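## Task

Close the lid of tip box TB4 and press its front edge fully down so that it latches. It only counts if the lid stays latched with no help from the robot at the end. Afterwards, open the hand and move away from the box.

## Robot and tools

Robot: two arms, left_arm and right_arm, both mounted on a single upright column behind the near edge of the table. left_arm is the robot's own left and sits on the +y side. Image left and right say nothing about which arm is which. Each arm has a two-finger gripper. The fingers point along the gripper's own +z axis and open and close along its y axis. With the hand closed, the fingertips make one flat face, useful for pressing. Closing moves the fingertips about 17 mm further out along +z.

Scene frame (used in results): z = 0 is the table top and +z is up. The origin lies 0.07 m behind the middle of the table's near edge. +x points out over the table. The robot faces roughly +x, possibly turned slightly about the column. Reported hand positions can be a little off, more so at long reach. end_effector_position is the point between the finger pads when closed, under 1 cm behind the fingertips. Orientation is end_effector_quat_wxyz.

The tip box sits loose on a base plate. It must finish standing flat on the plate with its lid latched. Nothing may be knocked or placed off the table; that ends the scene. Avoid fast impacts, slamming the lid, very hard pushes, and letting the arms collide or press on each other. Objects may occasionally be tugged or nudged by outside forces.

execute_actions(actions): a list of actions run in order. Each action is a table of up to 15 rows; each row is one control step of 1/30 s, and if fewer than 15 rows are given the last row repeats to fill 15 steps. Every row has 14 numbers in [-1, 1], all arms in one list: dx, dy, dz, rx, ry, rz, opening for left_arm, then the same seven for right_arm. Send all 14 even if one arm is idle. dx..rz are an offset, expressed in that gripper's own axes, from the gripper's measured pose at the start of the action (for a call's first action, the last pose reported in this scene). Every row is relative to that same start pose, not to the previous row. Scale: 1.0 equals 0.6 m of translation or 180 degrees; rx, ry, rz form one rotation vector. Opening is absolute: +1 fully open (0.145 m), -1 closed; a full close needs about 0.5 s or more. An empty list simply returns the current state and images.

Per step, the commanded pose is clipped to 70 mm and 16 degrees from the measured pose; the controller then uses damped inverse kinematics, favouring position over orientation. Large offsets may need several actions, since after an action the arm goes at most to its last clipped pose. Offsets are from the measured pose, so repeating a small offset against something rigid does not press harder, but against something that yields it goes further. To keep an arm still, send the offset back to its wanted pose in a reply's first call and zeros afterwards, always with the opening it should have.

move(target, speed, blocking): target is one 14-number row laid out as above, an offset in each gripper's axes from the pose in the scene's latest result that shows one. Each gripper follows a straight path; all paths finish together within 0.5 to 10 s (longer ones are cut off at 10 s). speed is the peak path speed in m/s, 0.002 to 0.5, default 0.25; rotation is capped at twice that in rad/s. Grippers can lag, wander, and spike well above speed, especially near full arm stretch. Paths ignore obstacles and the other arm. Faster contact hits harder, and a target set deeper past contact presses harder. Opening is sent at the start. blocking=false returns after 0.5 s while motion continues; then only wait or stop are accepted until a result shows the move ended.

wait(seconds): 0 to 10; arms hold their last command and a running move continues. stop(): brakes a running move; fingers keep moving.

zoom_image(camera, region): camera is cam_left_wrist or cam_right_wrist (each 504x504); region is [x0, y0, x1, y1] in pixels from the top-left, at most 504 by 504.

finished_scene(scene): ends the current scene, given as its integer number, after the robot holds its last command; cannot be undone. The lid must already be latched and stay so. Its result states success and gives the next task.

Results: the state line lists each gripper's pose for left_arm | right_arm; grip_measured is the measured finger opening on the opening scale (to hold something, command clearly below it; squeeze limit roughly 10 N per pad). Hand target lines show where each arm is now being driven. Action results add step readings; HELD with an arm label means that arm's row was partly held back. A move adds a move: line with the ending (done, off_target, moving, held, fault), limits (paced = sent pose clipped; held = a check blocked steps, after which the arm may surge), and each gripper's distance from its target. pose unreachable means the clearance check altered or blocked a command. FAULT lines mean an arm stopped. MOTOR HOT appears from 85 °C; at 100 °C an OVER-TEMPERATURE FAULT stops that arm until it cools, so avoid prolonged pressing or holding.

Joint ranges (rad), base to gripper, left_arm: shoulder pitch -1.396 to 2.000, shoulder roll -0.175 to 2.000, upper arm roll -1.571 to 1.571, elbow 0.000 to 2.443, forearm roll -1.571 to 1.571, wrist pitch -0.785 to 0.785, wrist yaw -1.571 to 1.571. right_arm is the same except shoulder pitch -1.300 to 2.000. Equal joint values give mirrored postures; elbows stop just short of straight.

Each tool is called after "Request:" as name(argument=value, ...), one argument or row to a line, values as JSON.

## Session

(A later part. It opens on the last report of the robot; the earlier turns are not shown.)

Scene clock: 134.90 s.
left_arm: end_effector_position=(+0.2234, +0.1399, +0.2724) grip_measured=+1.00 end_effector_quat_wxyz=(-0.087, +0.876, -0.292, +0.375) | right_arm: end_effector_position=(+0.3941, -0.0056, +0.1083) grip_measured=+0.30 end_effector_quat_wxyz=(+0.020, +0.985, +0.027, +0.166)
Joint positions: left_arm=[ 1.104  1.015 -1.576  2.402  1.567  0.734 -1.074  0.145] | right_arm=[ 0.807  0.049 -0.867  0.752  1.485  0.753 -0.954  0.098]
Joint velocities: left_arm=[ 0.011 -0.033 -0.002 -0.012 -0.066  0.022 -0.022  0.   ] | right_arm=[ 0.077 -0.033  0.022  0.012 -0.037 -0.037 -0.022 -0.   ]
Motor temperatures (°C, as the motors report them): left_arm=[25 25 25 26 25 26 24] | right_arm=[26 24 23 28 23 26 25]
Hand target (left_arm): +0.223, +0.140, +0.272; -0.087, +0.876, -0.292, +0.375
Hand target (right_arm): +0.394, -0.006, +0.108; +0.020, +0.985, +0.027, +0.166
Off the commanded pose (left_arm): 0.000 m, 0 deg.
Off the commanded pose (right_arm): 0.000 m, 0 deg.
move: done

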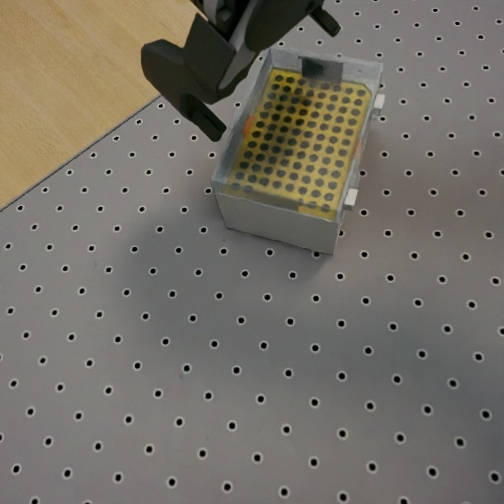

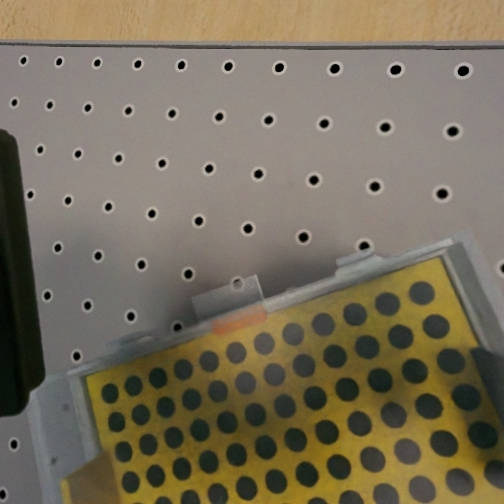

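Request:
move(
  target=[0,0,0,0,0,0,1,0.014,-0.009,0.005,0,0,0,-1],
)

Request:
move(
  target=[0,0,0,0,0,0,1,-0.008,0,0.024,0,0,0,-1],
  speed=0.02,
)

Scene clock: 139.80 s.
left_arm: end_effector_position=(+0.2234, +0.1399, +0.2724) grip_measured=+1.00 end_effector_quat_wxyz=(-0.087, +0.876, -0.292, +0.375) | right_arm: end_effector_position=(+0.4026, -0.0006, +0.1082) grip_measured=-1.00 end_effector_quat_wxyz=(+0.021, +0.986, +0.027, +0.166)
Joint positions: left_arm=[ 1.104  1.015 -1.576  2.402  1.567  0.734 -1.074  0.145] | right_arm=[ 0.86   0.002 -0.882  0.631  1.457  0.748 -0.889  0.   ]
Joint velocities: left_arm=[ 0.011 -0.033 -0.007 -0.007 -0.022 -0.022 -0.066 -0.   ] | right_arm=[-0.077 -0.033 -0.017 -0.012  0.037 -0.007  0.022  0.   ]
Motor temperatures (°C, as the motors report them): left_arm=[25 25 25 26 25 26 24] | right_arm=[27 24 23 28 23 26 25]
Hand target (left_arm): +0.223, +0.140, +0.272; -0.087, +0.876, -0.292, +0.375
Hand target (right_arm): +0.403, -0.000, +0.108; +0.020, +0.985, +0.026, +0.167
Off the commanded pose (left_arm): 0.000 m, 0 deg.
Off the commanded pose (right_arm): 0.001 m, 0 deg.
move: done

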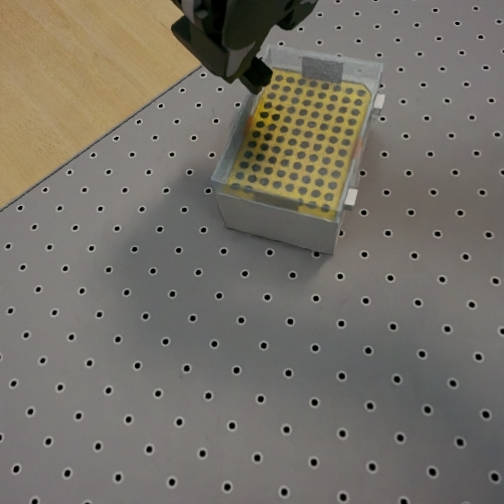

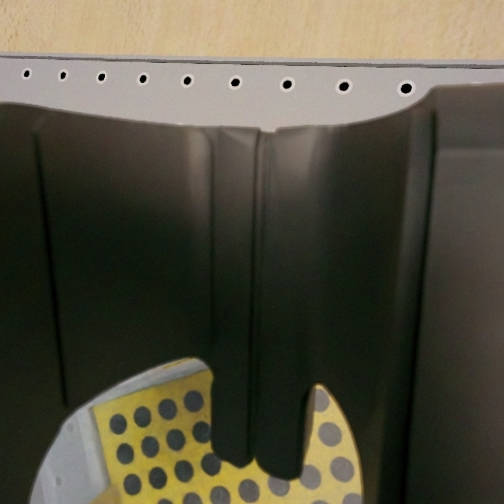

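Scene clock: 140.80 s.
left_arm: end_effector_position=(+0.2234, +0.1399, +0.2724) grip_measured=+1.00 end_effector_quat_wxyz=(-0.087, +0.876, -0.292, +0.375) | right_arm: end_effector_position=(+0.4044, -0.0007, +0.0965) grip_measured=-1.00 end_effector_quat_wxyz=(+0.022, +0.985, +0.029, +0.169)
Joint positions: left_arm=[ 1.104  1.015 -1.576  2.402  1.567  0.734 -1.074  0.145] | right_arm=[ 0.875 -0.029 -0.909  0.526  1.405  0.716 -0.793  0.   ]
Joint velocities: left_arm=[-0.099 -0.055 -0.032  0.007 -0.022  0.007 -0.051 -0.   ] | right_arm=[-0.121 -0.033 -0.007 -0.007 -0.007 -0.037  0.066  0.   ]
Motor temperatures (°C, as the motors report them): left_arm=[25 25 25 26 25 26 24] | right_arm=[27 24 23 28 23 26 25]
Hand target (left_arm): +0.223, +0.140, +0.272; -0.087, +0.876, -0.292, +0.375
Hand target (right_arm): +0.403, -0.001, +0.093; +0.021, +0.985, +0.027, +0.166
Off the commanded pose (left_arm): 0.000 m, 0 deg.
Off the commanded pose (right_arm): 0.004 m, 0 deg.
move: off_target (right_arm)

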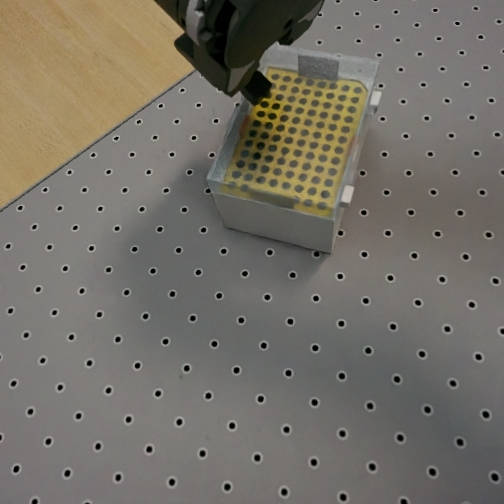

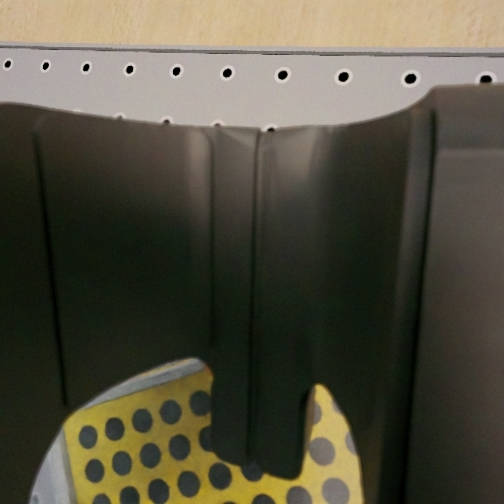

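Request:
move(
  target=[0,0,0,0,0,0,1,-0.017,0.013,-0.022,0,0,0,-1],
  speed=0.04,
)

Request:
move(
  target=[0,0,0,0,0,0,1,-0.018,0.002,0.028,0,0,0,-1],
  speed=0.02,
)

Request:
zoom_image(
  camera="cam_left_wrist",
  region=[170,40,420,290],
)

Scene clock: 145.07 s.
left_arm: end_effector_position=(+0.2234, +0.1399, +0.2724) grip_measured=+1.00 end_effector_quat_wxyz=(-0.087, +0.876, -0.292, +0.375) | right_arm: end_effector_position=(+0.3916, -0.0073, +0.1066) grip_measured=-1.00 end_effector_quat_wxyz=(+0.020, +0.985, +0.029, +0.170)
Joint positions: left_arm=[ 1.104  1.015 -1.576  2.402  1.567  0.734 -1.074  0.145] | right_arm=[ 0.784  0.058 -0.853  0.782  1.464  0.753 -0.958  0.   ]
Joint velocities: left_arm=[-0.011 -0.055  0.002  0.002  0.081  0.007  0.066  0.   ] | right_arm=[-0.033 -0.011  0.002  0.007  0.007  0.007  0.022 -0.   ]
Motor temperatures (°C, as the motors report them): left_arm=[25 25 25 26 25 26 24] | right_arm=[27 24 23 28 23 26 25]
Hand target (left_arm): +0.223, +0.140, +0.272; -0.087, +0.876, -0.292, +0.375
Hand target (right_arm): +0.390, -0.008, +0.106; +0.022, +0.985, +0.029, +0.168
Off the commanded pose (left_arm): 0.000 m, 0 deg.
Off the commanded pose (right_arm): 0.002 m, 0 deg.
move: done

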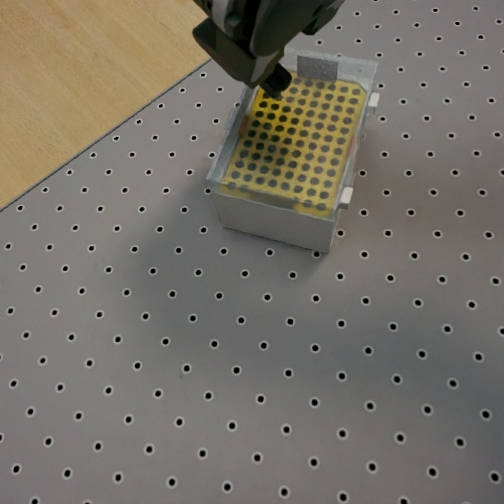

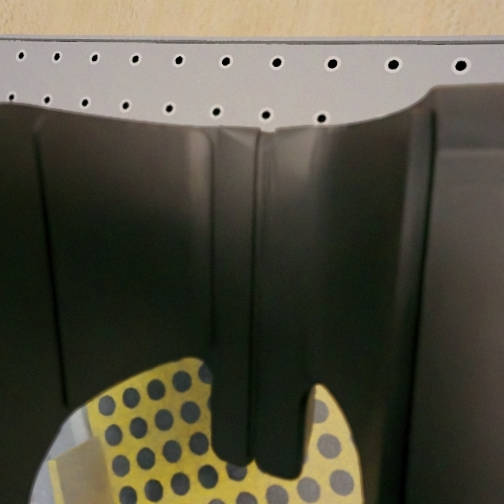

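Scene clock: 146.30 s.
left_arm: end_effector_position=(+0.2234, +0.1399, +0.2724) grip_measured=+1.00 end_effector_quat_wxyz=(-0.087, +0.876, -0.292, +0.375) | right_arm: end_effector_position=(+0.3926, -0.0080, +0.0958) grip_measured=-1.00 end_effector_quat_wxyz=(+0.022, +0.983, +0.032, +0.181)
Joint positions: left_arm=[ 1.104  1.015 -1.576  2.402  1.567  0.734 -1.074  0.145] | right_arm=[ 0.777  0.047 -0.874  0.731  1.404  0.716 -0.885  0.   ]
Joint velocities: left_arm=[ 0.033 -0.011 -0.012 -0.017  0.007  0.022  0.066  0.   ] | right_arm=[ 0.011 -0.077 -0.017  0.002 -0.007 -0.007 -0.007  0.   ]
Motor temperatures (°C, as the motors report them): left_arm=[25 25 25 26 25 26 24] | right_arm=[27 24 23 28 23 26 25]
Hand target (left_arm): +0.223, +0.140, +0.272; -0.087, +0.876, -0.292, +0.375
Hand target (right_arm): +0.387, -0.010, +0.088; +0.020, +0.985, +0.029, +0.171
Off the commanded pose (left_arm): 0.000 m, 0 deg.
Off the commanded pose (right_arm): 0.010 m, 1 deg.
move: off_target (right_arm)

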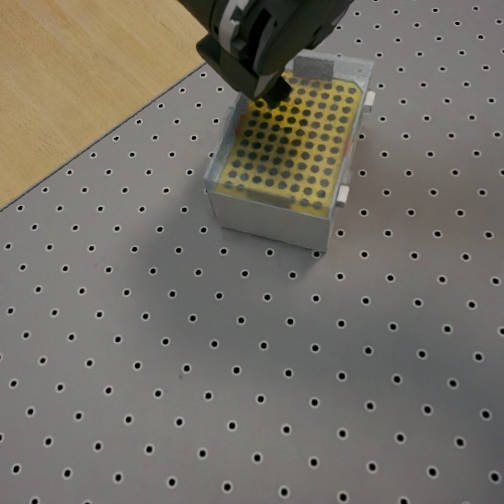

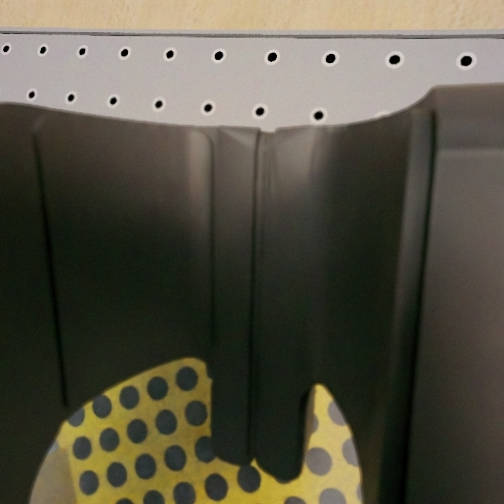

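Region (170, 40, 420, 290) of cam_left_wrist's 504x504 image, scaled by 2.016, with more detail than that image has.

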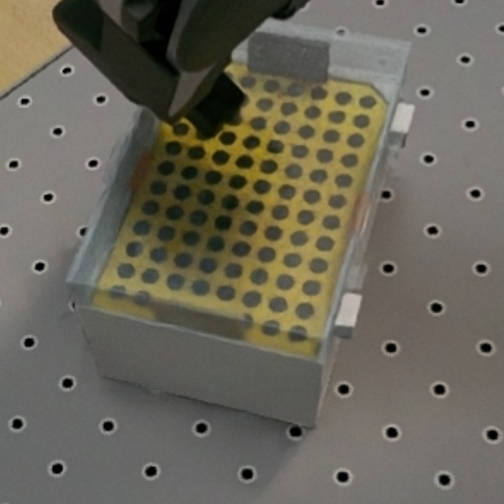

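Request:
move(
  target=[0,0,0,0,0,0,1,0,0,-0.05,0,0,0,-1],
  speed=0.05,
)

Request:
move(
  target=[0,-0.1,0.24,-0.133,0.08,0.154,1,-0.02,0.1,-0.04,0,0,0,-1],
  speed=0.15,
)

Scene clock: 152.70 s.
left_arm: end_effector_position=(+0.2234, +0.1399, +0.2724) grip_measured=+1.00 end_effector_quat_wxyz=(-0.087, +0.876, -0.292, +0.375) | right_arm: end_effector_position=(+0.3835, -0.0051, +0.1254) grip_measured=-1.00 end_effector_quat_wxyz=(+0.018, +0.983, +0.030, +0.182)
Joint positions: left_arm=[ 1.104  1.015 -1.576  2.402  1.567  0.734 -1.074  0.145] | right_arm=[ 0.732  0.095 -0.81   0.969  1.516  0.772 -1.104  0.   ]
Joint velocities: left_arm=[-0.077  0.033 -0.007 -0.017  0.051 -0.022  0.007  0.   ] | right_arm=[ 0.011 -0.011  0.007  0.012  0.051  0.037 -0.007  0.   ]
Motor temperatures (°C, as the motors report them): left_arm=[25 25 25 26 25 26 24] | right_arm=[26 24 23 28 23 26 25]
Hand target (left_arm): +0.223, +0.140, +0.272; -0.087, +0.876, -0.292, +0.375
Hand target (right_arm): +0.382, -0.006, +0.124; +0.022, +0.983, +0.031, +0.179
Off the commanded pose (left_arm): 0.000 m, 0 deg.
Off the commanded pose (right_arm): 0.003 m, 1 deg.
joint sent to its limit (right arm) — the command would take joint 6 (wrist pitch) past its upper limit, so that joint was sent only as far as its limit.
move: done

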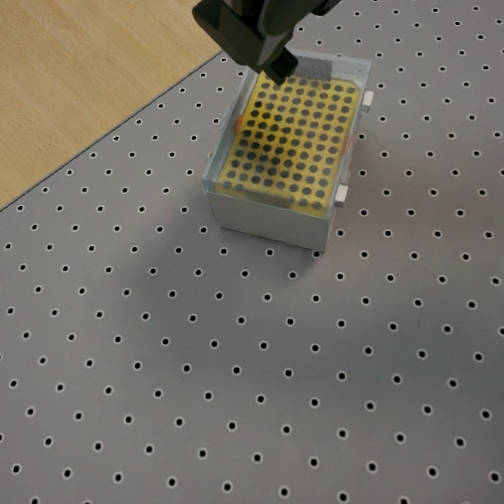

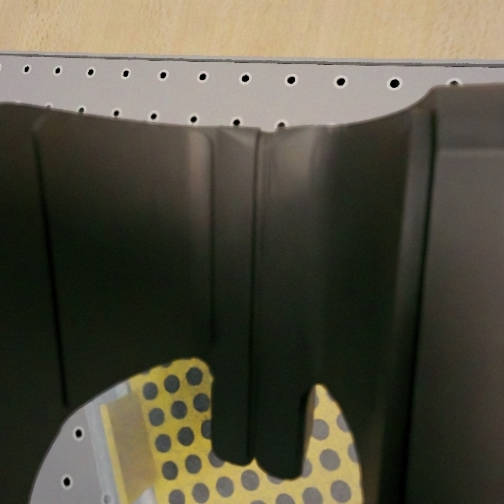

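Scene clock: 155.33 s.
left_arm: end_effector_position=(+0.3536, +0.1766, +0.1952) grip_measured=+1.00 end_effector_quat_wxyz=(+0.043, +0.723, -0.571, +0.386) | right_arm: end_effector_position=(+0.3677, -0.0638, +0.1462) grip_measured=-1.00 end_effector_quat_wxyz=(+0.020, +0.973, +0.018, +0.229)
Joint positions: left_arm=[ 1.135  0.769 -1.576  1.249  0.543  0.066  0.518  0.145] | right_arm=[ 0.553  0.353 -0.734  1.389  1.564  0.772 -1.198  0.   ]
Joint velocities: left_arm=[ 0.011 -0.011 -0.012  0.002  0.007 -0.095 -0.037 -0.   ] | right_arm=[-0.055 -0.077  0.002  0.012 -0.037 -0.022  0.037  0.   ]
Motor temperatures (°C, as the motors report them): left_arm=[25 25 25 26 25 26 24] | right_arm=[26 24 23 28 23 26 25]
Hand target (left_arm): +0.353, +0.176, +0.195; +0.045, +0.721, -0.574, +0.384
Hand target (right_arm): +0.367, -0.064, +0.146; +0.021, +0.974, +0.018, +0.227
Off the commanded pose (left_arm): 0.004 m, 1 deg.
Off the commanded pose (right_arm): 0.002 m, 6 deg.
joint sent to its limit (right arm) — the command would take joint 5 (forearm roll) past its upper limit and joint 6 (wrist pitch) past its upper limit, so those joints were sent only as far as their limits.
move: off_target (left_arm, right_arm)

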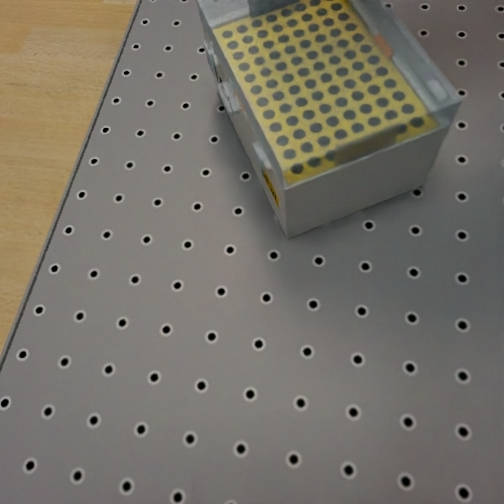

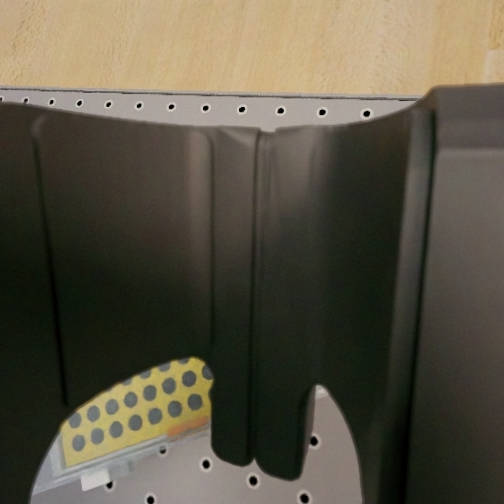

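Request:
zoom_image(
  camera="cam_left_wrist",
  region=[170,0,470,250],
)

Region (170, 0, 470, 250) of cam_left_wrist's 504x504 image, scaled by 1.680, with more detail than that image has.

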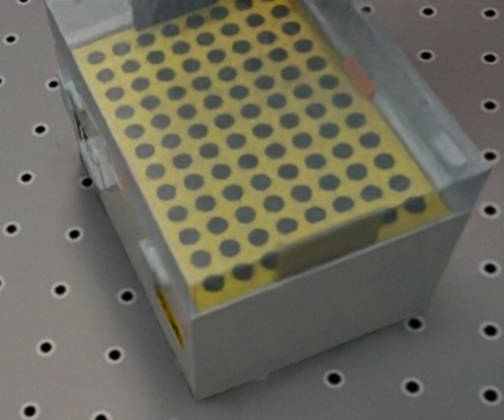

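Request:
move(
  target=[-0.06,-0.1,0.03,-0.08,0.13,0,1,0,0,0,0,0,0,-1],
  speed=0.15,
)

Scene clock: 163.50 s.
left_arm: end_effector_position=(+0.4125, +0.2170, +0.1882) grip_measured=+1.00 end_effector_quat_wxyz=(+0.097, +0.685, -0.559, +0.457) | right_arm: end_effector_position=(+0.3677, -0.0638, +0.1462) grip_measured=-1.00 end_effector_quat_wxyz=(+0.020, +0.973, +0.018, +0.229)
Joint positions: left_arm=[ 1.137  0.256 -1.473  0.021  0.746 -0.632  1.031  0.145] | right_arm=[ 0.553  0.353 -0.734  1.389  1.564  0.772 -1.198  0.   ]
Joint velocities: left_arm=[-0.033 -0.033  0.002  0.007 -0.007 -0.022 -0.037  0.   ] | right_arm=[-0.055 -0.121 -0.002 -0.002 -0.037  0.051 -0.051 -0.   ]
Motor temperatures (°C, as the motors report them): left_arm=[26 25 25 26 25 26 24] | right_arm=[26 24 23 28 23 26 25]
Hand target (left_arm): +0.412, +0.217, +0.185; +0.097, +0.688, -0.558, +0.455
Hand target (right_arm): +0.368, -0.064, +0.146; +0.020, +0.973, +0.018, +0.229
Off the commanded pose (left_arm): 0.005 m, 19 deg; orientation clipped at the last step of the last action.
Off the commanded pose (right_arm): 0.000 m, 0 deg.
elbow stopped short (left arm): the move would have taken joint 4 (elbow) straighter than the controller allows; a more bent joint 4 avoids this.
move: off_target (left_arm); limits=paced

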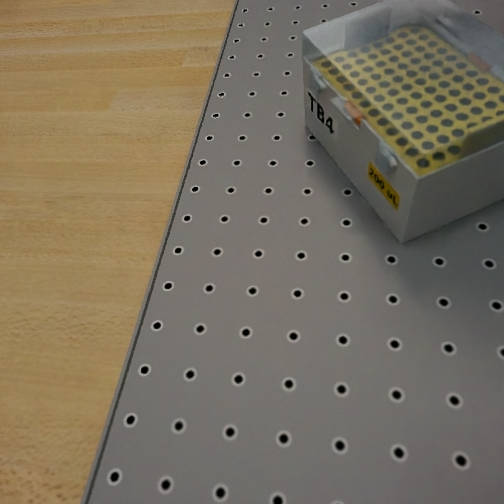

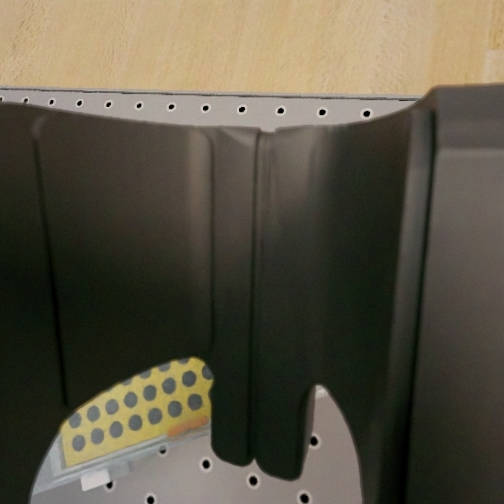

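Request:
zoom_image(
  camera="cam_left_wrist",
  region=[295,20,445,200],
)

Region (295, 20, 445, 200) of cam_left_wrist's 504x504 image, scaled by 2.800, with more detail than that image has.

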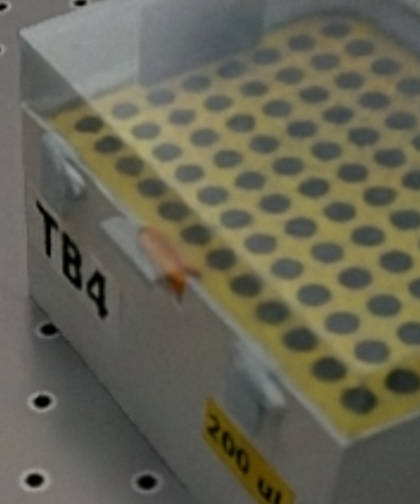

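Request:
move(
  target=[0,0,0,0,0,0,1,-0.005,-0.1,0.062,0,-0.04,0,-1],
  speed=0.1,
)

Request:
zoom_image(
  camera="cam_left_wrist",
  region=[260,0,504,244],
)

Scene clock: 173.97 s.
left_arm: end_effector_position=(+0.4125, +0.2170, +0.1882) grip_measured=+1.00 end_effector_quat_wxyz=(+0.097, +0.685, -0.559, +0.457) | right_arm: end_effector_position=(+0.3802, -0.0057, +0.1100) grip_measured=-1.00 end_effector_quat_wxyz=(+0.022, +0.985, +0.017, +0.169)
Joint positions: left_arm=[ 1.137  0.256 -1.473  0.021  0.746 -0.632  1.031  0.145] | right_arm=[ 0.727  0.065 -0.803  0.887  1.482  0.751 -1.063  0.   ]
Joint velocities: left_arm=[ 0.011  0.033 -0.007  0.007 -0.051  0.051 -0.037 -0.   ] | right_arm=[ 0.033 -0.033 -0.002  0.002  0.022 -0.037 -0.007 -0.   ]
Motor temperatures (°C, as the motors report them): left_arm=[26 25 25 26 25 26 24] | right_arm=[27 24 23 28 23 26 25]
Hand target (left_arm): +0.412, +0.217, +0.188; +0.097, +0.685, -0.559, +0.457
Hand target (right_arm): +0.380, -0.006, +0.109; +0.021, +0.985, +0.016, +0.169
Off the commanded pose (left_arm): 0.000 m, 0 deg.
Off the commanded pose (right_arm): 0.001 m, 0 deg.
move: done

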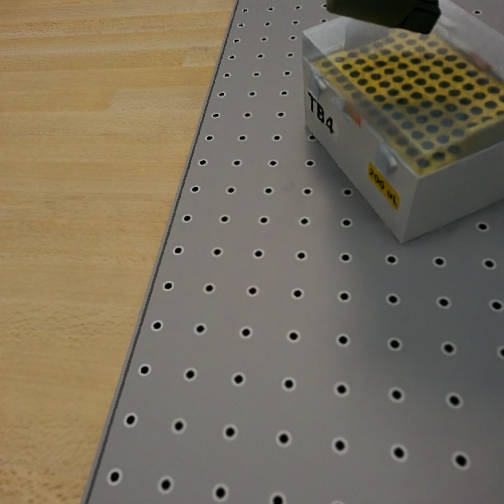

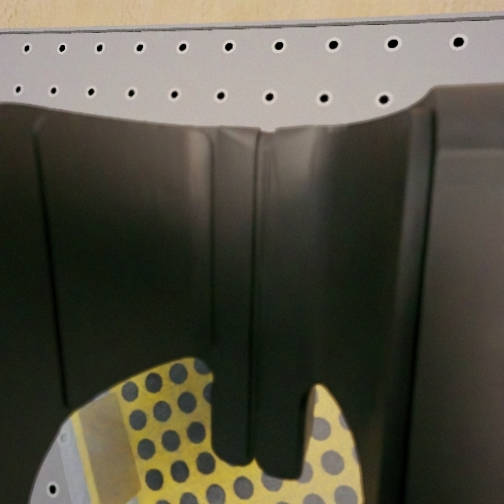

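Region (260, 0, 504, 244) of cam_left_wrist's 504x504 image, scaled by 2.066, with more detail than that image has.

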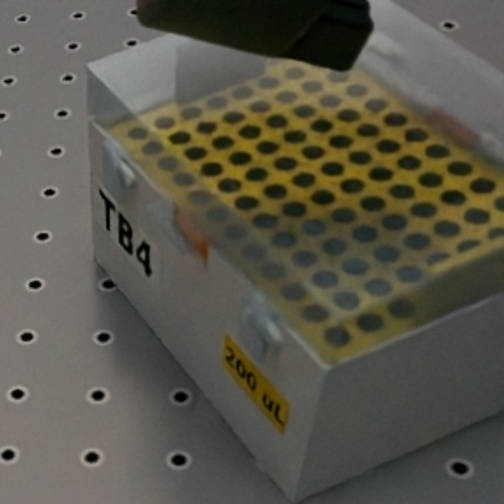

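Request:
move(
  target=[0,0,0,0,0,0,1,0.009,-0.008,0.018,0,0,0,-1],
  speed=0.04,
)

Request:
move(
  target=[0,0,0,0,0,0,1,-0.028,0.002,0.036,0,0,0,-1],
  speed=0.02,
)

Request:
zoom_image(
  camera="cam_left_wrist",
  region=[260,0,504,244],
)

Scene clock: 179.33 s.
left_arm: end_effector_position=(+0.4125, +0.2170, +0.1882) grip_measured=+1.00 end_effector_quat_wxyz=(+0.097, +0.685, -0.559, +0.457) | right_arm: end_effector_position=(+0.3888, -0.0018, +0.1020) grip_measured=-1.00 end_effector_quat_wxyz=(+0.023, +0.985, +0.017, +0.169)
Joint positions: left_arm=[ 1.137  0.256 -1.473  0.021  0.746 -0.632  1.031  0.145] | right_arm=[ 0.777  0.022 -0.83   0.746  1.436  0.729 -0.964  0.   ]
Joint velocities: left_arm=[-0.011  0.011 -0.002 -0.002  0.051  0.037  0.007  0.   ] | right_arm=[ 0.077  0.011 -0.017 -0.012  0.007 -0.037 -0.066 -0.   ]
Motor temperatures (°C, as the motors report them): left_arm=[27 25 25 26 25 26 24] | right_arm=[27 24 23 28 23 26 25]
Hand target (left_arm): +0.413, +0.217, +0.188; +0.097, +0.685, -0.559, +0.457
Hand target (right_arm): +0.389, -0.001, +0.102; +0.022, +0.985, +0.017, +0.169
Off the commanded pose (left_arm): 0.000 m, 0 deg.
Off the commanded pose (right_arm): 0.001 m, 0 deg.
move: done

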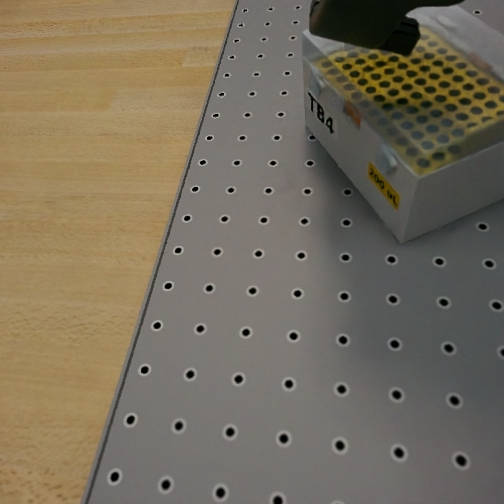

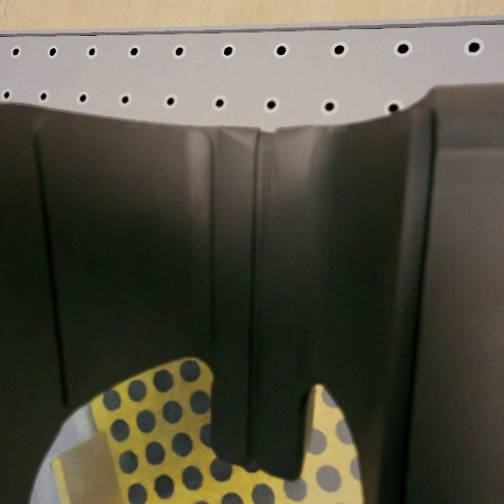

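Scene clock: 180.93 s.
left_arm: end_effector_position=(+0.4125, +0.2170, +0.1882) grip_measured=+1.00 end_effector_quat_wxyz=(+0.097, +0.685, -0.559, +0.457) | right_arm: end_effector_position=(+0.3926, -0.0002, +0.0952) grip_measured=-1.00 end_effector_quat_wxyz=(+0.024, +0.981, +0.020, +0.194)
Joint positions: left_arm=[ 1.137  0.256 -1.473  0.021  0.746 -0.632  1.031  0.145] | right_arm=[ 0.76   0.004 -0.823  0.712  1.334  0.684 -0.892  0.   ]
Joint velocities: left_arm=[-0.121 -0.011  0.017  0.022 -0.022 -0.007 -0.022  0.   ] | right_arm=[-0.121 -0.011  0.046 -0.017 -0.125 -0.022  0.022  0.   ]
Motor temperatures (°C, as the motors report them): left_arm=[27 25 25 26 25 26 24] | right_arm=[27 24 23 28 23 26 25]
Hand target (left_arm): +0.413, +0.217, +0.188; +0.097, +0.685, -0.559, +0.457
Hand target (right_arm): +0.379, -0.005, +0.077; +0.023, +0.985, +0.018, +0.169
Off the commanded pose (left_arm): 0.000 m, 0 deg.
Off the commanded pose (right_arm): 0.023 m, 3 deg.
move: off_target (right_arm)

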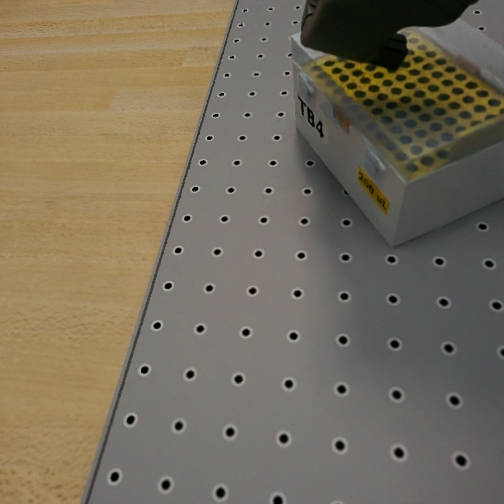

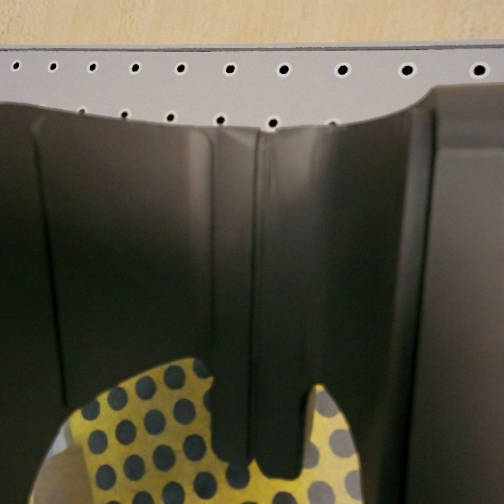

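Region (260, 0, 504, 244) of cam_left_wrist's 504x504 image, scaled by 2.066, with more detail than that image has.

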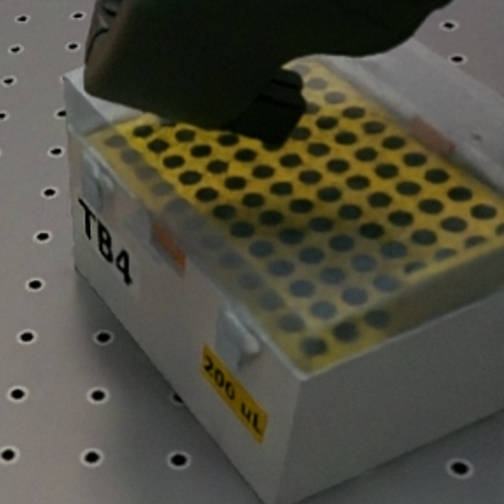

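Request:
move(
  target=[0,0,0,0,0,0,1,0.01,0,-0.035,0,0,0,-1],
  speed=0.05,
)

Request:
zoom_image(
  camera="cam_left_wrist",
  region=[280,20,440,200],
)

Scene clock: 185.07 s.
left_arm: end_effector_position=(+0.4125, +0.2170, +0.1882) grip_measured=+1.00 end_effector_quat_wxyz=(+0.097, +0.685, -0.559, +0.457) | right_arm: end_effector_position=(+0.3917, +0.0027, +0.1184) grip_measured=-1.00 end_effector_quat_wxyz=(+0.022, +0.980, +0.019, +0.196)
Joint positions: left_arm=[ 1.137  0.256 -1.473  0.021  0.746 -0.632  1.031  0.145] | right_arm=[ 0.743  0.025 -0.77   0.855  1.384  0.742 -1.023  0.   ]
Joint velocities: left_arm=[-0.033  0.011 -0.012  0.012 -0.051 -0.007 -0.022  0.   ] | right_arm=[ 0.033 -0.033  0.012 -0.012 -0.037  0.007  0.007 -0.   ]
Motor temperatures (°C, as the motors report them): left_arm=[27 25 25 26 25 26 24] | right_arm=[27 24 23 28 23 26 25]
Hand target (left_arm): +0.413, +0.217, +0.188; +0.097, +0.685, -0.559, +0.457
Hand target (right_arm): +0.390, +0.001, +0.117; +0.024, +0.981, +0.019, +0.193
Off the commanded pose (left_arm): 0.000 m, 0 deg.
Off the commanded pose (right_arm): 0.003 m, 0 deg.
move: done

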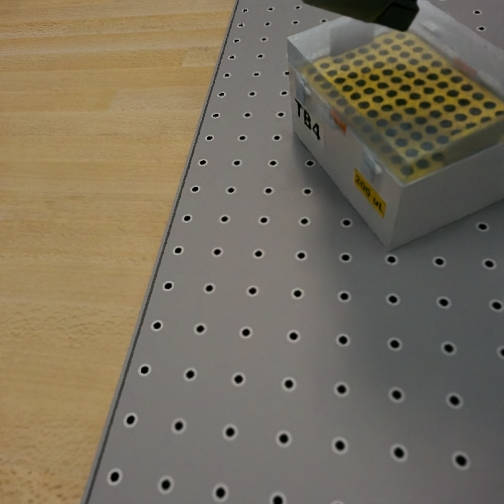

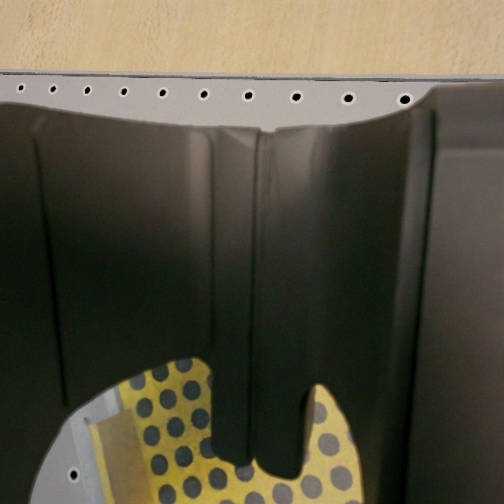

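Region (280, 20, 440, 200) of cam_left_wrist's 504x504 image, scaled by 2.800, with more detail than that image has.

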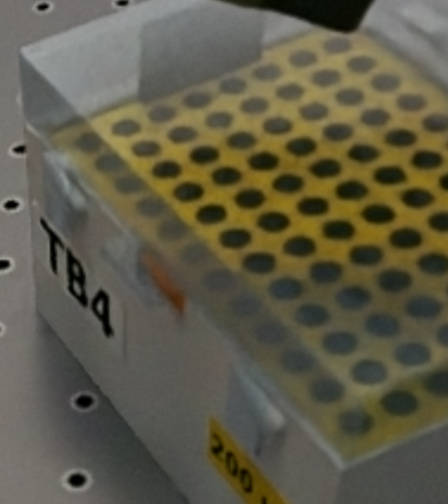

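Request:
move(
  target=[0,0,0,0,0,0,1,0.02,-0.017,0.028,0,-0.02,0,-1],
  speed=0.05,
)

Request:
move(
  target=[0,0,0,0,0,0,1,-0.04,0.004,0.04,0,-0.02,0,-1],
  speed=0.02,
)

Request:
zoom_image(
  camera="cam_left_wrist",
  region=[260,0,504,244],
)

Scene clock: 192.87 s.
left_arm: end_effector_position=(+0.4125, +0.2170, +0.1882) grip_measured=+1.00 end_effector_quat_wxyz=(+0.097, +0.685, -0.559, +0.457) | right_arm: end_effector_position=(+0.4096, +0.0118, +0.1080) grip_measured=-1.00 end_effector_quat_wxyz=(+0.023, +0.986, +0.017, +0.166)
Joint positions: left_arm=[ 1.137  0.256 -1.473  0.021  0.746 -0.632  1.031  0.145] | right_arm=[ 0.92  -0.101 -0.823  0.442  1.348  0.732 -0.809  0.   ]
Joint velocities: left_arm=[-0.033  0.055 -0.007  0.012  0.007  0.022 -0.066 -0.   ] | right_arm=[-0.033  0.077 -0.007  0.007 -0.081 -0.022 -0.007  0.   ]
Motor temperatures (°C, as the motors report them): left_arm=[28 25 25 26 25 26 24] | right_arm=[27 24 23 28 23 26 25]
Hand target (left_arm): +0.413, +0.217, +0.188; +0.097, +0.685, -0.559, +0.457
Hand target (right_arm): +0.410, +0.012, +0.108; +0.022, +0.986, +0.018, +0.166
Off the commanded pose (left_arm): 0.000 m, 0 deg.
Off the commanded pose (right_arm): 0.002 m, 0 deg.
move: done

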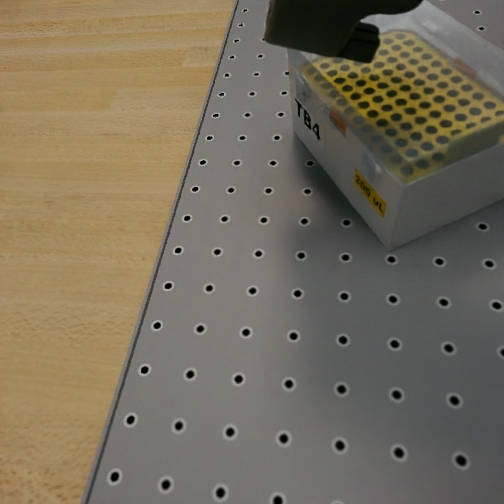

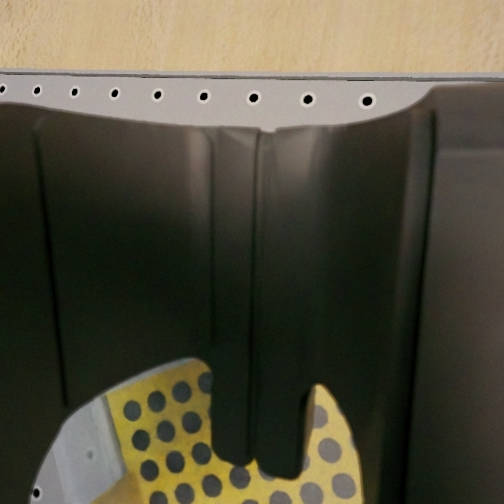

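Scene clock: 194.80 s.
left_arm: end_effector_position=(+0.4125, +0.2170, +0.1882) grip_measured=+1.00 end_effector_quat_wxyz=(+0.097, +0.685, -0.559, +0.457) | right_arm: end_effector_position=(+0.4049, +0.0099, +0.0941) grip_measured=-1.00 end_effector_quat_wxyz=(+0.029, +0.988, +0.024, +0.152)
Joint positions: left_arm=[ 1.137  0.256 -1.473  0.021  0.746 -0.632  1.031  0.145] | right_arm=[ 0.942 -0.149 -0.824  0.3    1.28   0.723 -0.714  0.   ]
Joint velocities: left_arm=[ 0.055 -0.055  0.007 -0.007 -0.022  0.037  0.125  0.   ] | right_arm=[-0.055  0.033  0.012 -0.027 -0.081 -0.037  0.037  0.   ]
Motor temperatures (°C, as the motors report them): left_arm=[28 25 25 26 25 26 24] | right_arm=[27 24 23 28 23 26 25]
Hand target (left_arm): +0.413, +0.217, +0.188; +0.097, +0.685, -0.559, +0.457
Hand target (right_arm): +0.394, +0.007, +0.079; +0.024, +0.990, +0.017, +0.135
Off the commanded pose (left_arm): 0.000 m, 0 deg.
Off the commanded pose (right_arm): 0.019 m, 2 deg.
move: off_target (right_arm)

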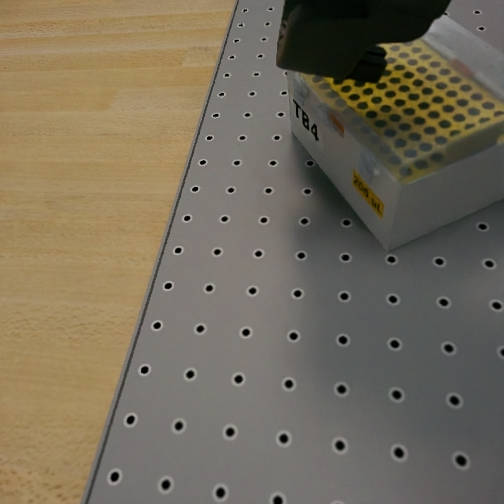

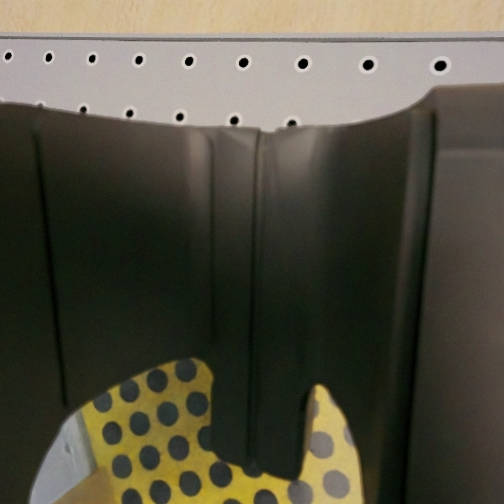

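Region (260, 0, 504, 244) of cam_left_wrist's 504x504 image, scaled by 2.066, with more detail than that image has.

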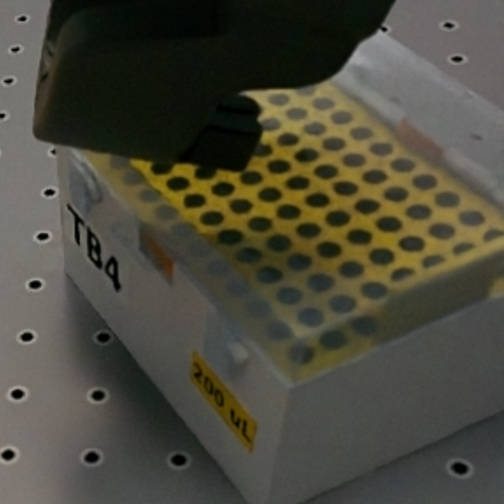

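Request:
move(
  target=[0,0,0,0,0,0,1,0.01,0,-0.035,0,0,0,-1],
  speed=0.05,
)

Request:
zoom_image(
  camera="cam_left_wrist",
  region=[260,0,504,244],
)

Request:
zoom_image(
  camera="cam_left_wrist",
  region=[285,70,415,200],
)

Scene clock: 203.63 s.
left_arm: end_effector_position=(+0.4125, +0.2170, +0.1882) grip_measured=+1.00 end_effector_quat_wxyz=(+0.097, +0.685, -0.559, +0.457) | right_arm: end_effector_position=(+0.4047, +0.0128, +0.1159) grip_measured=-1.00 end_effector_quat_wxyz=(+0.026, +0.988, +0.021, +0.152)
Joint positions: left_arm=[ 1.137  0.256 -1.473  0.021  0.746 -0.632  1.031  0.145] | right_arm=[ 0.916 -0.081 -0.833  0.515  1.433  0.772 -0.902  0.   ]
Joint velocities: left_arm=[ 0.033 -0.099 -0.002 -0.002 -0.037  0.022  0.022 -0.   ] | right_arm=[-0.011 -0.077  0.007 -0.012  0.037  0.007 -0.081 -0.   ]
Motor temperatures (°C, as the motors report them): left_arm=[28 25 24 26 25 26 24] | right_arm=[26 24 23 28 23 26 25]
Hand target (left_arm): +0.413, +0.217, +0.188; +0.097, +0.685, -0.559, +0.457
Hand target (right_arm): +0.404, +0.012, +0.115; +0.029, +0.988, +0.023, +0.151
Off the commanded pose (left_arm): 0.000 m, 0 deg.
Off the commanded pose (right_arm): 0.002 m, 0 deg.
joint sent to its limit (right arm) — the command would take joint 6 (wrist pitch) past its upper limit, so that joint was sent only as far as its limit.
move: done

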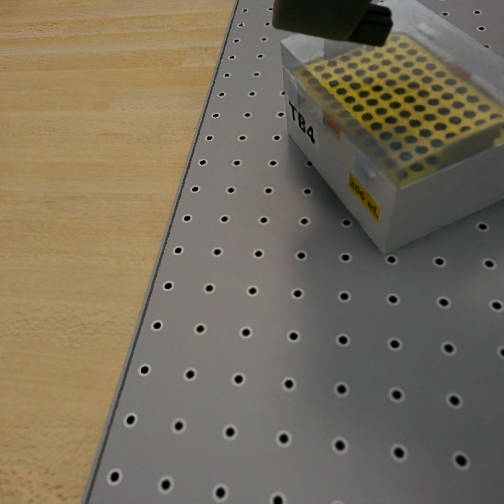

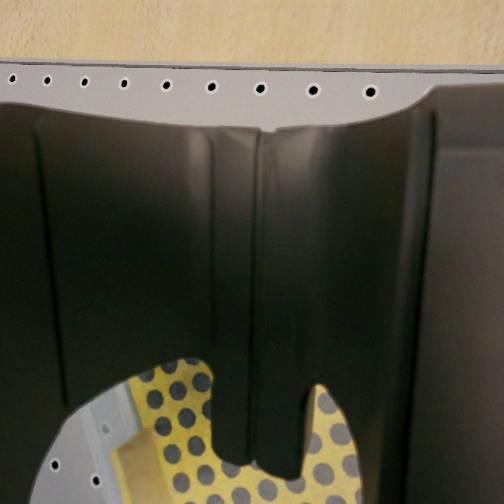

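Region (260, 0, 504, 244) of cam_left_wrist's 504x504 image, scaled by 2.066, with more detail than that image has.

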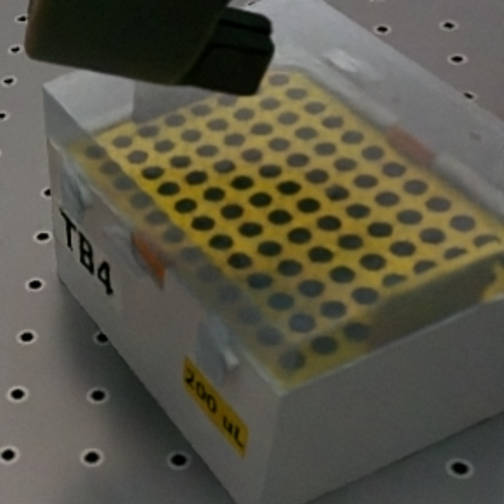

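Region (285, 70, 415, 200) of cam_left_wrist's 504x504 image, scaled by 3.877, with more detail than that image has.

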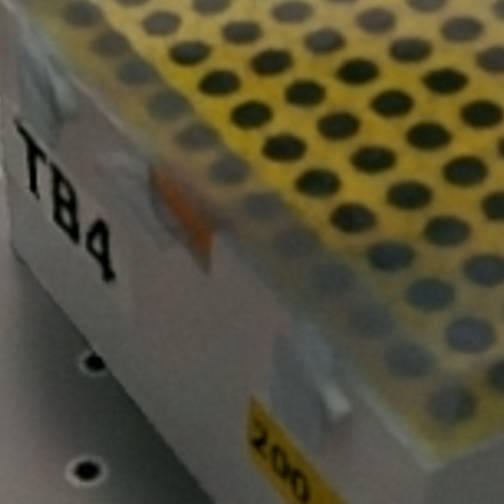

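Request:
move(
  target=[0,0,0,0,0,0,1,0.01,-0.052,0.018,0.08,0,0,-1],
  speed=0.07,
)

Request:
zoom_image(
  camera="cam_left_wrist",
  region=[240,0,504,264],
)

Scene clock: 220.03 s.
left_arm: end_effector_position=(+0.4125, +0.2170, +0.1882) grip_measured=+1.00 end_effector_quat_wxyz=(+0.097, +0.685, -0.559, +0.457) | right_arm: end_effector_position=(+0.4123, +0.0430, +0.1057) grip_measured=-1.00 end_effector_quat_wxyz=(-0.097, +0.983, +0.040, +0.147)
Joint positions: left_arm=[ 1.137  0.256 -1.473  0.021  0.746 -0.632  1.031  0.145] | right_arm=[ 0.989 -0.127 -0.899  0.275  1.364  0.742 -0.438  0.   ]
Joint velocities: left_arm=[ 0.011 -0.099 -0.002  0.012 -0.007 -0.007 -0.037  0.   ] | right_arm=[ 0.033  0.011 -0.002  0.027 -0.007 -0.007  0.022 -0.   ]
Motor temperatures (°C, as the motors report them): left_arm=[29 25 24 25 25 26 24] | right_arm=[28 24 23 28 23 26 25]
Hand target (left_arm): +0.413, +0.217, +0.188; +0.097, +0.685, -0.559, +0.457
Hand target (right_arm): +0.413, +0.043, +0.106; -0.098, +0.983, +0.041, +0.149
Off the commanded pose (left_arm): 0.000 m, 0 deg.
Off the commanded pose (right_arm): 0.001 m, 0 deg.
move: done

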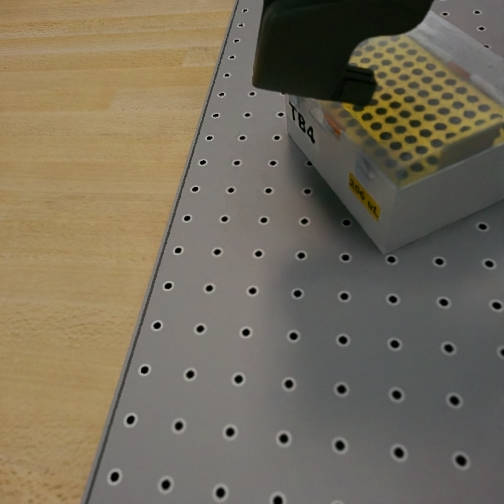

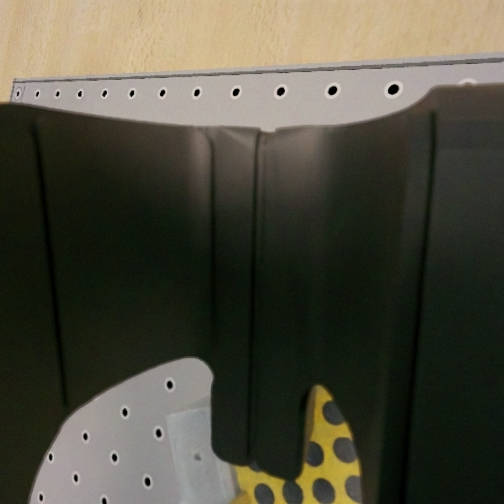

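Region (240, 0, 504, 264) of cam_left_wrist's 504x504 image, scaled by 1.909, with more detail than that image has.

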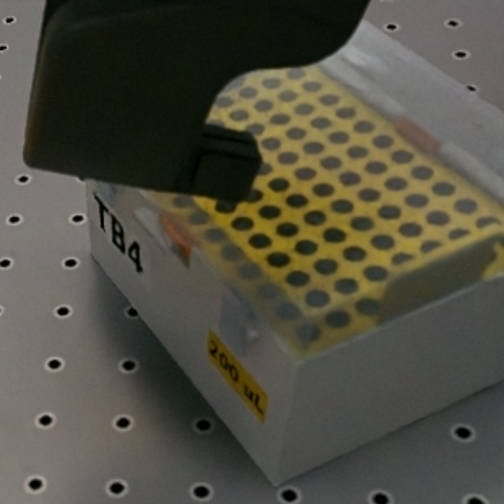

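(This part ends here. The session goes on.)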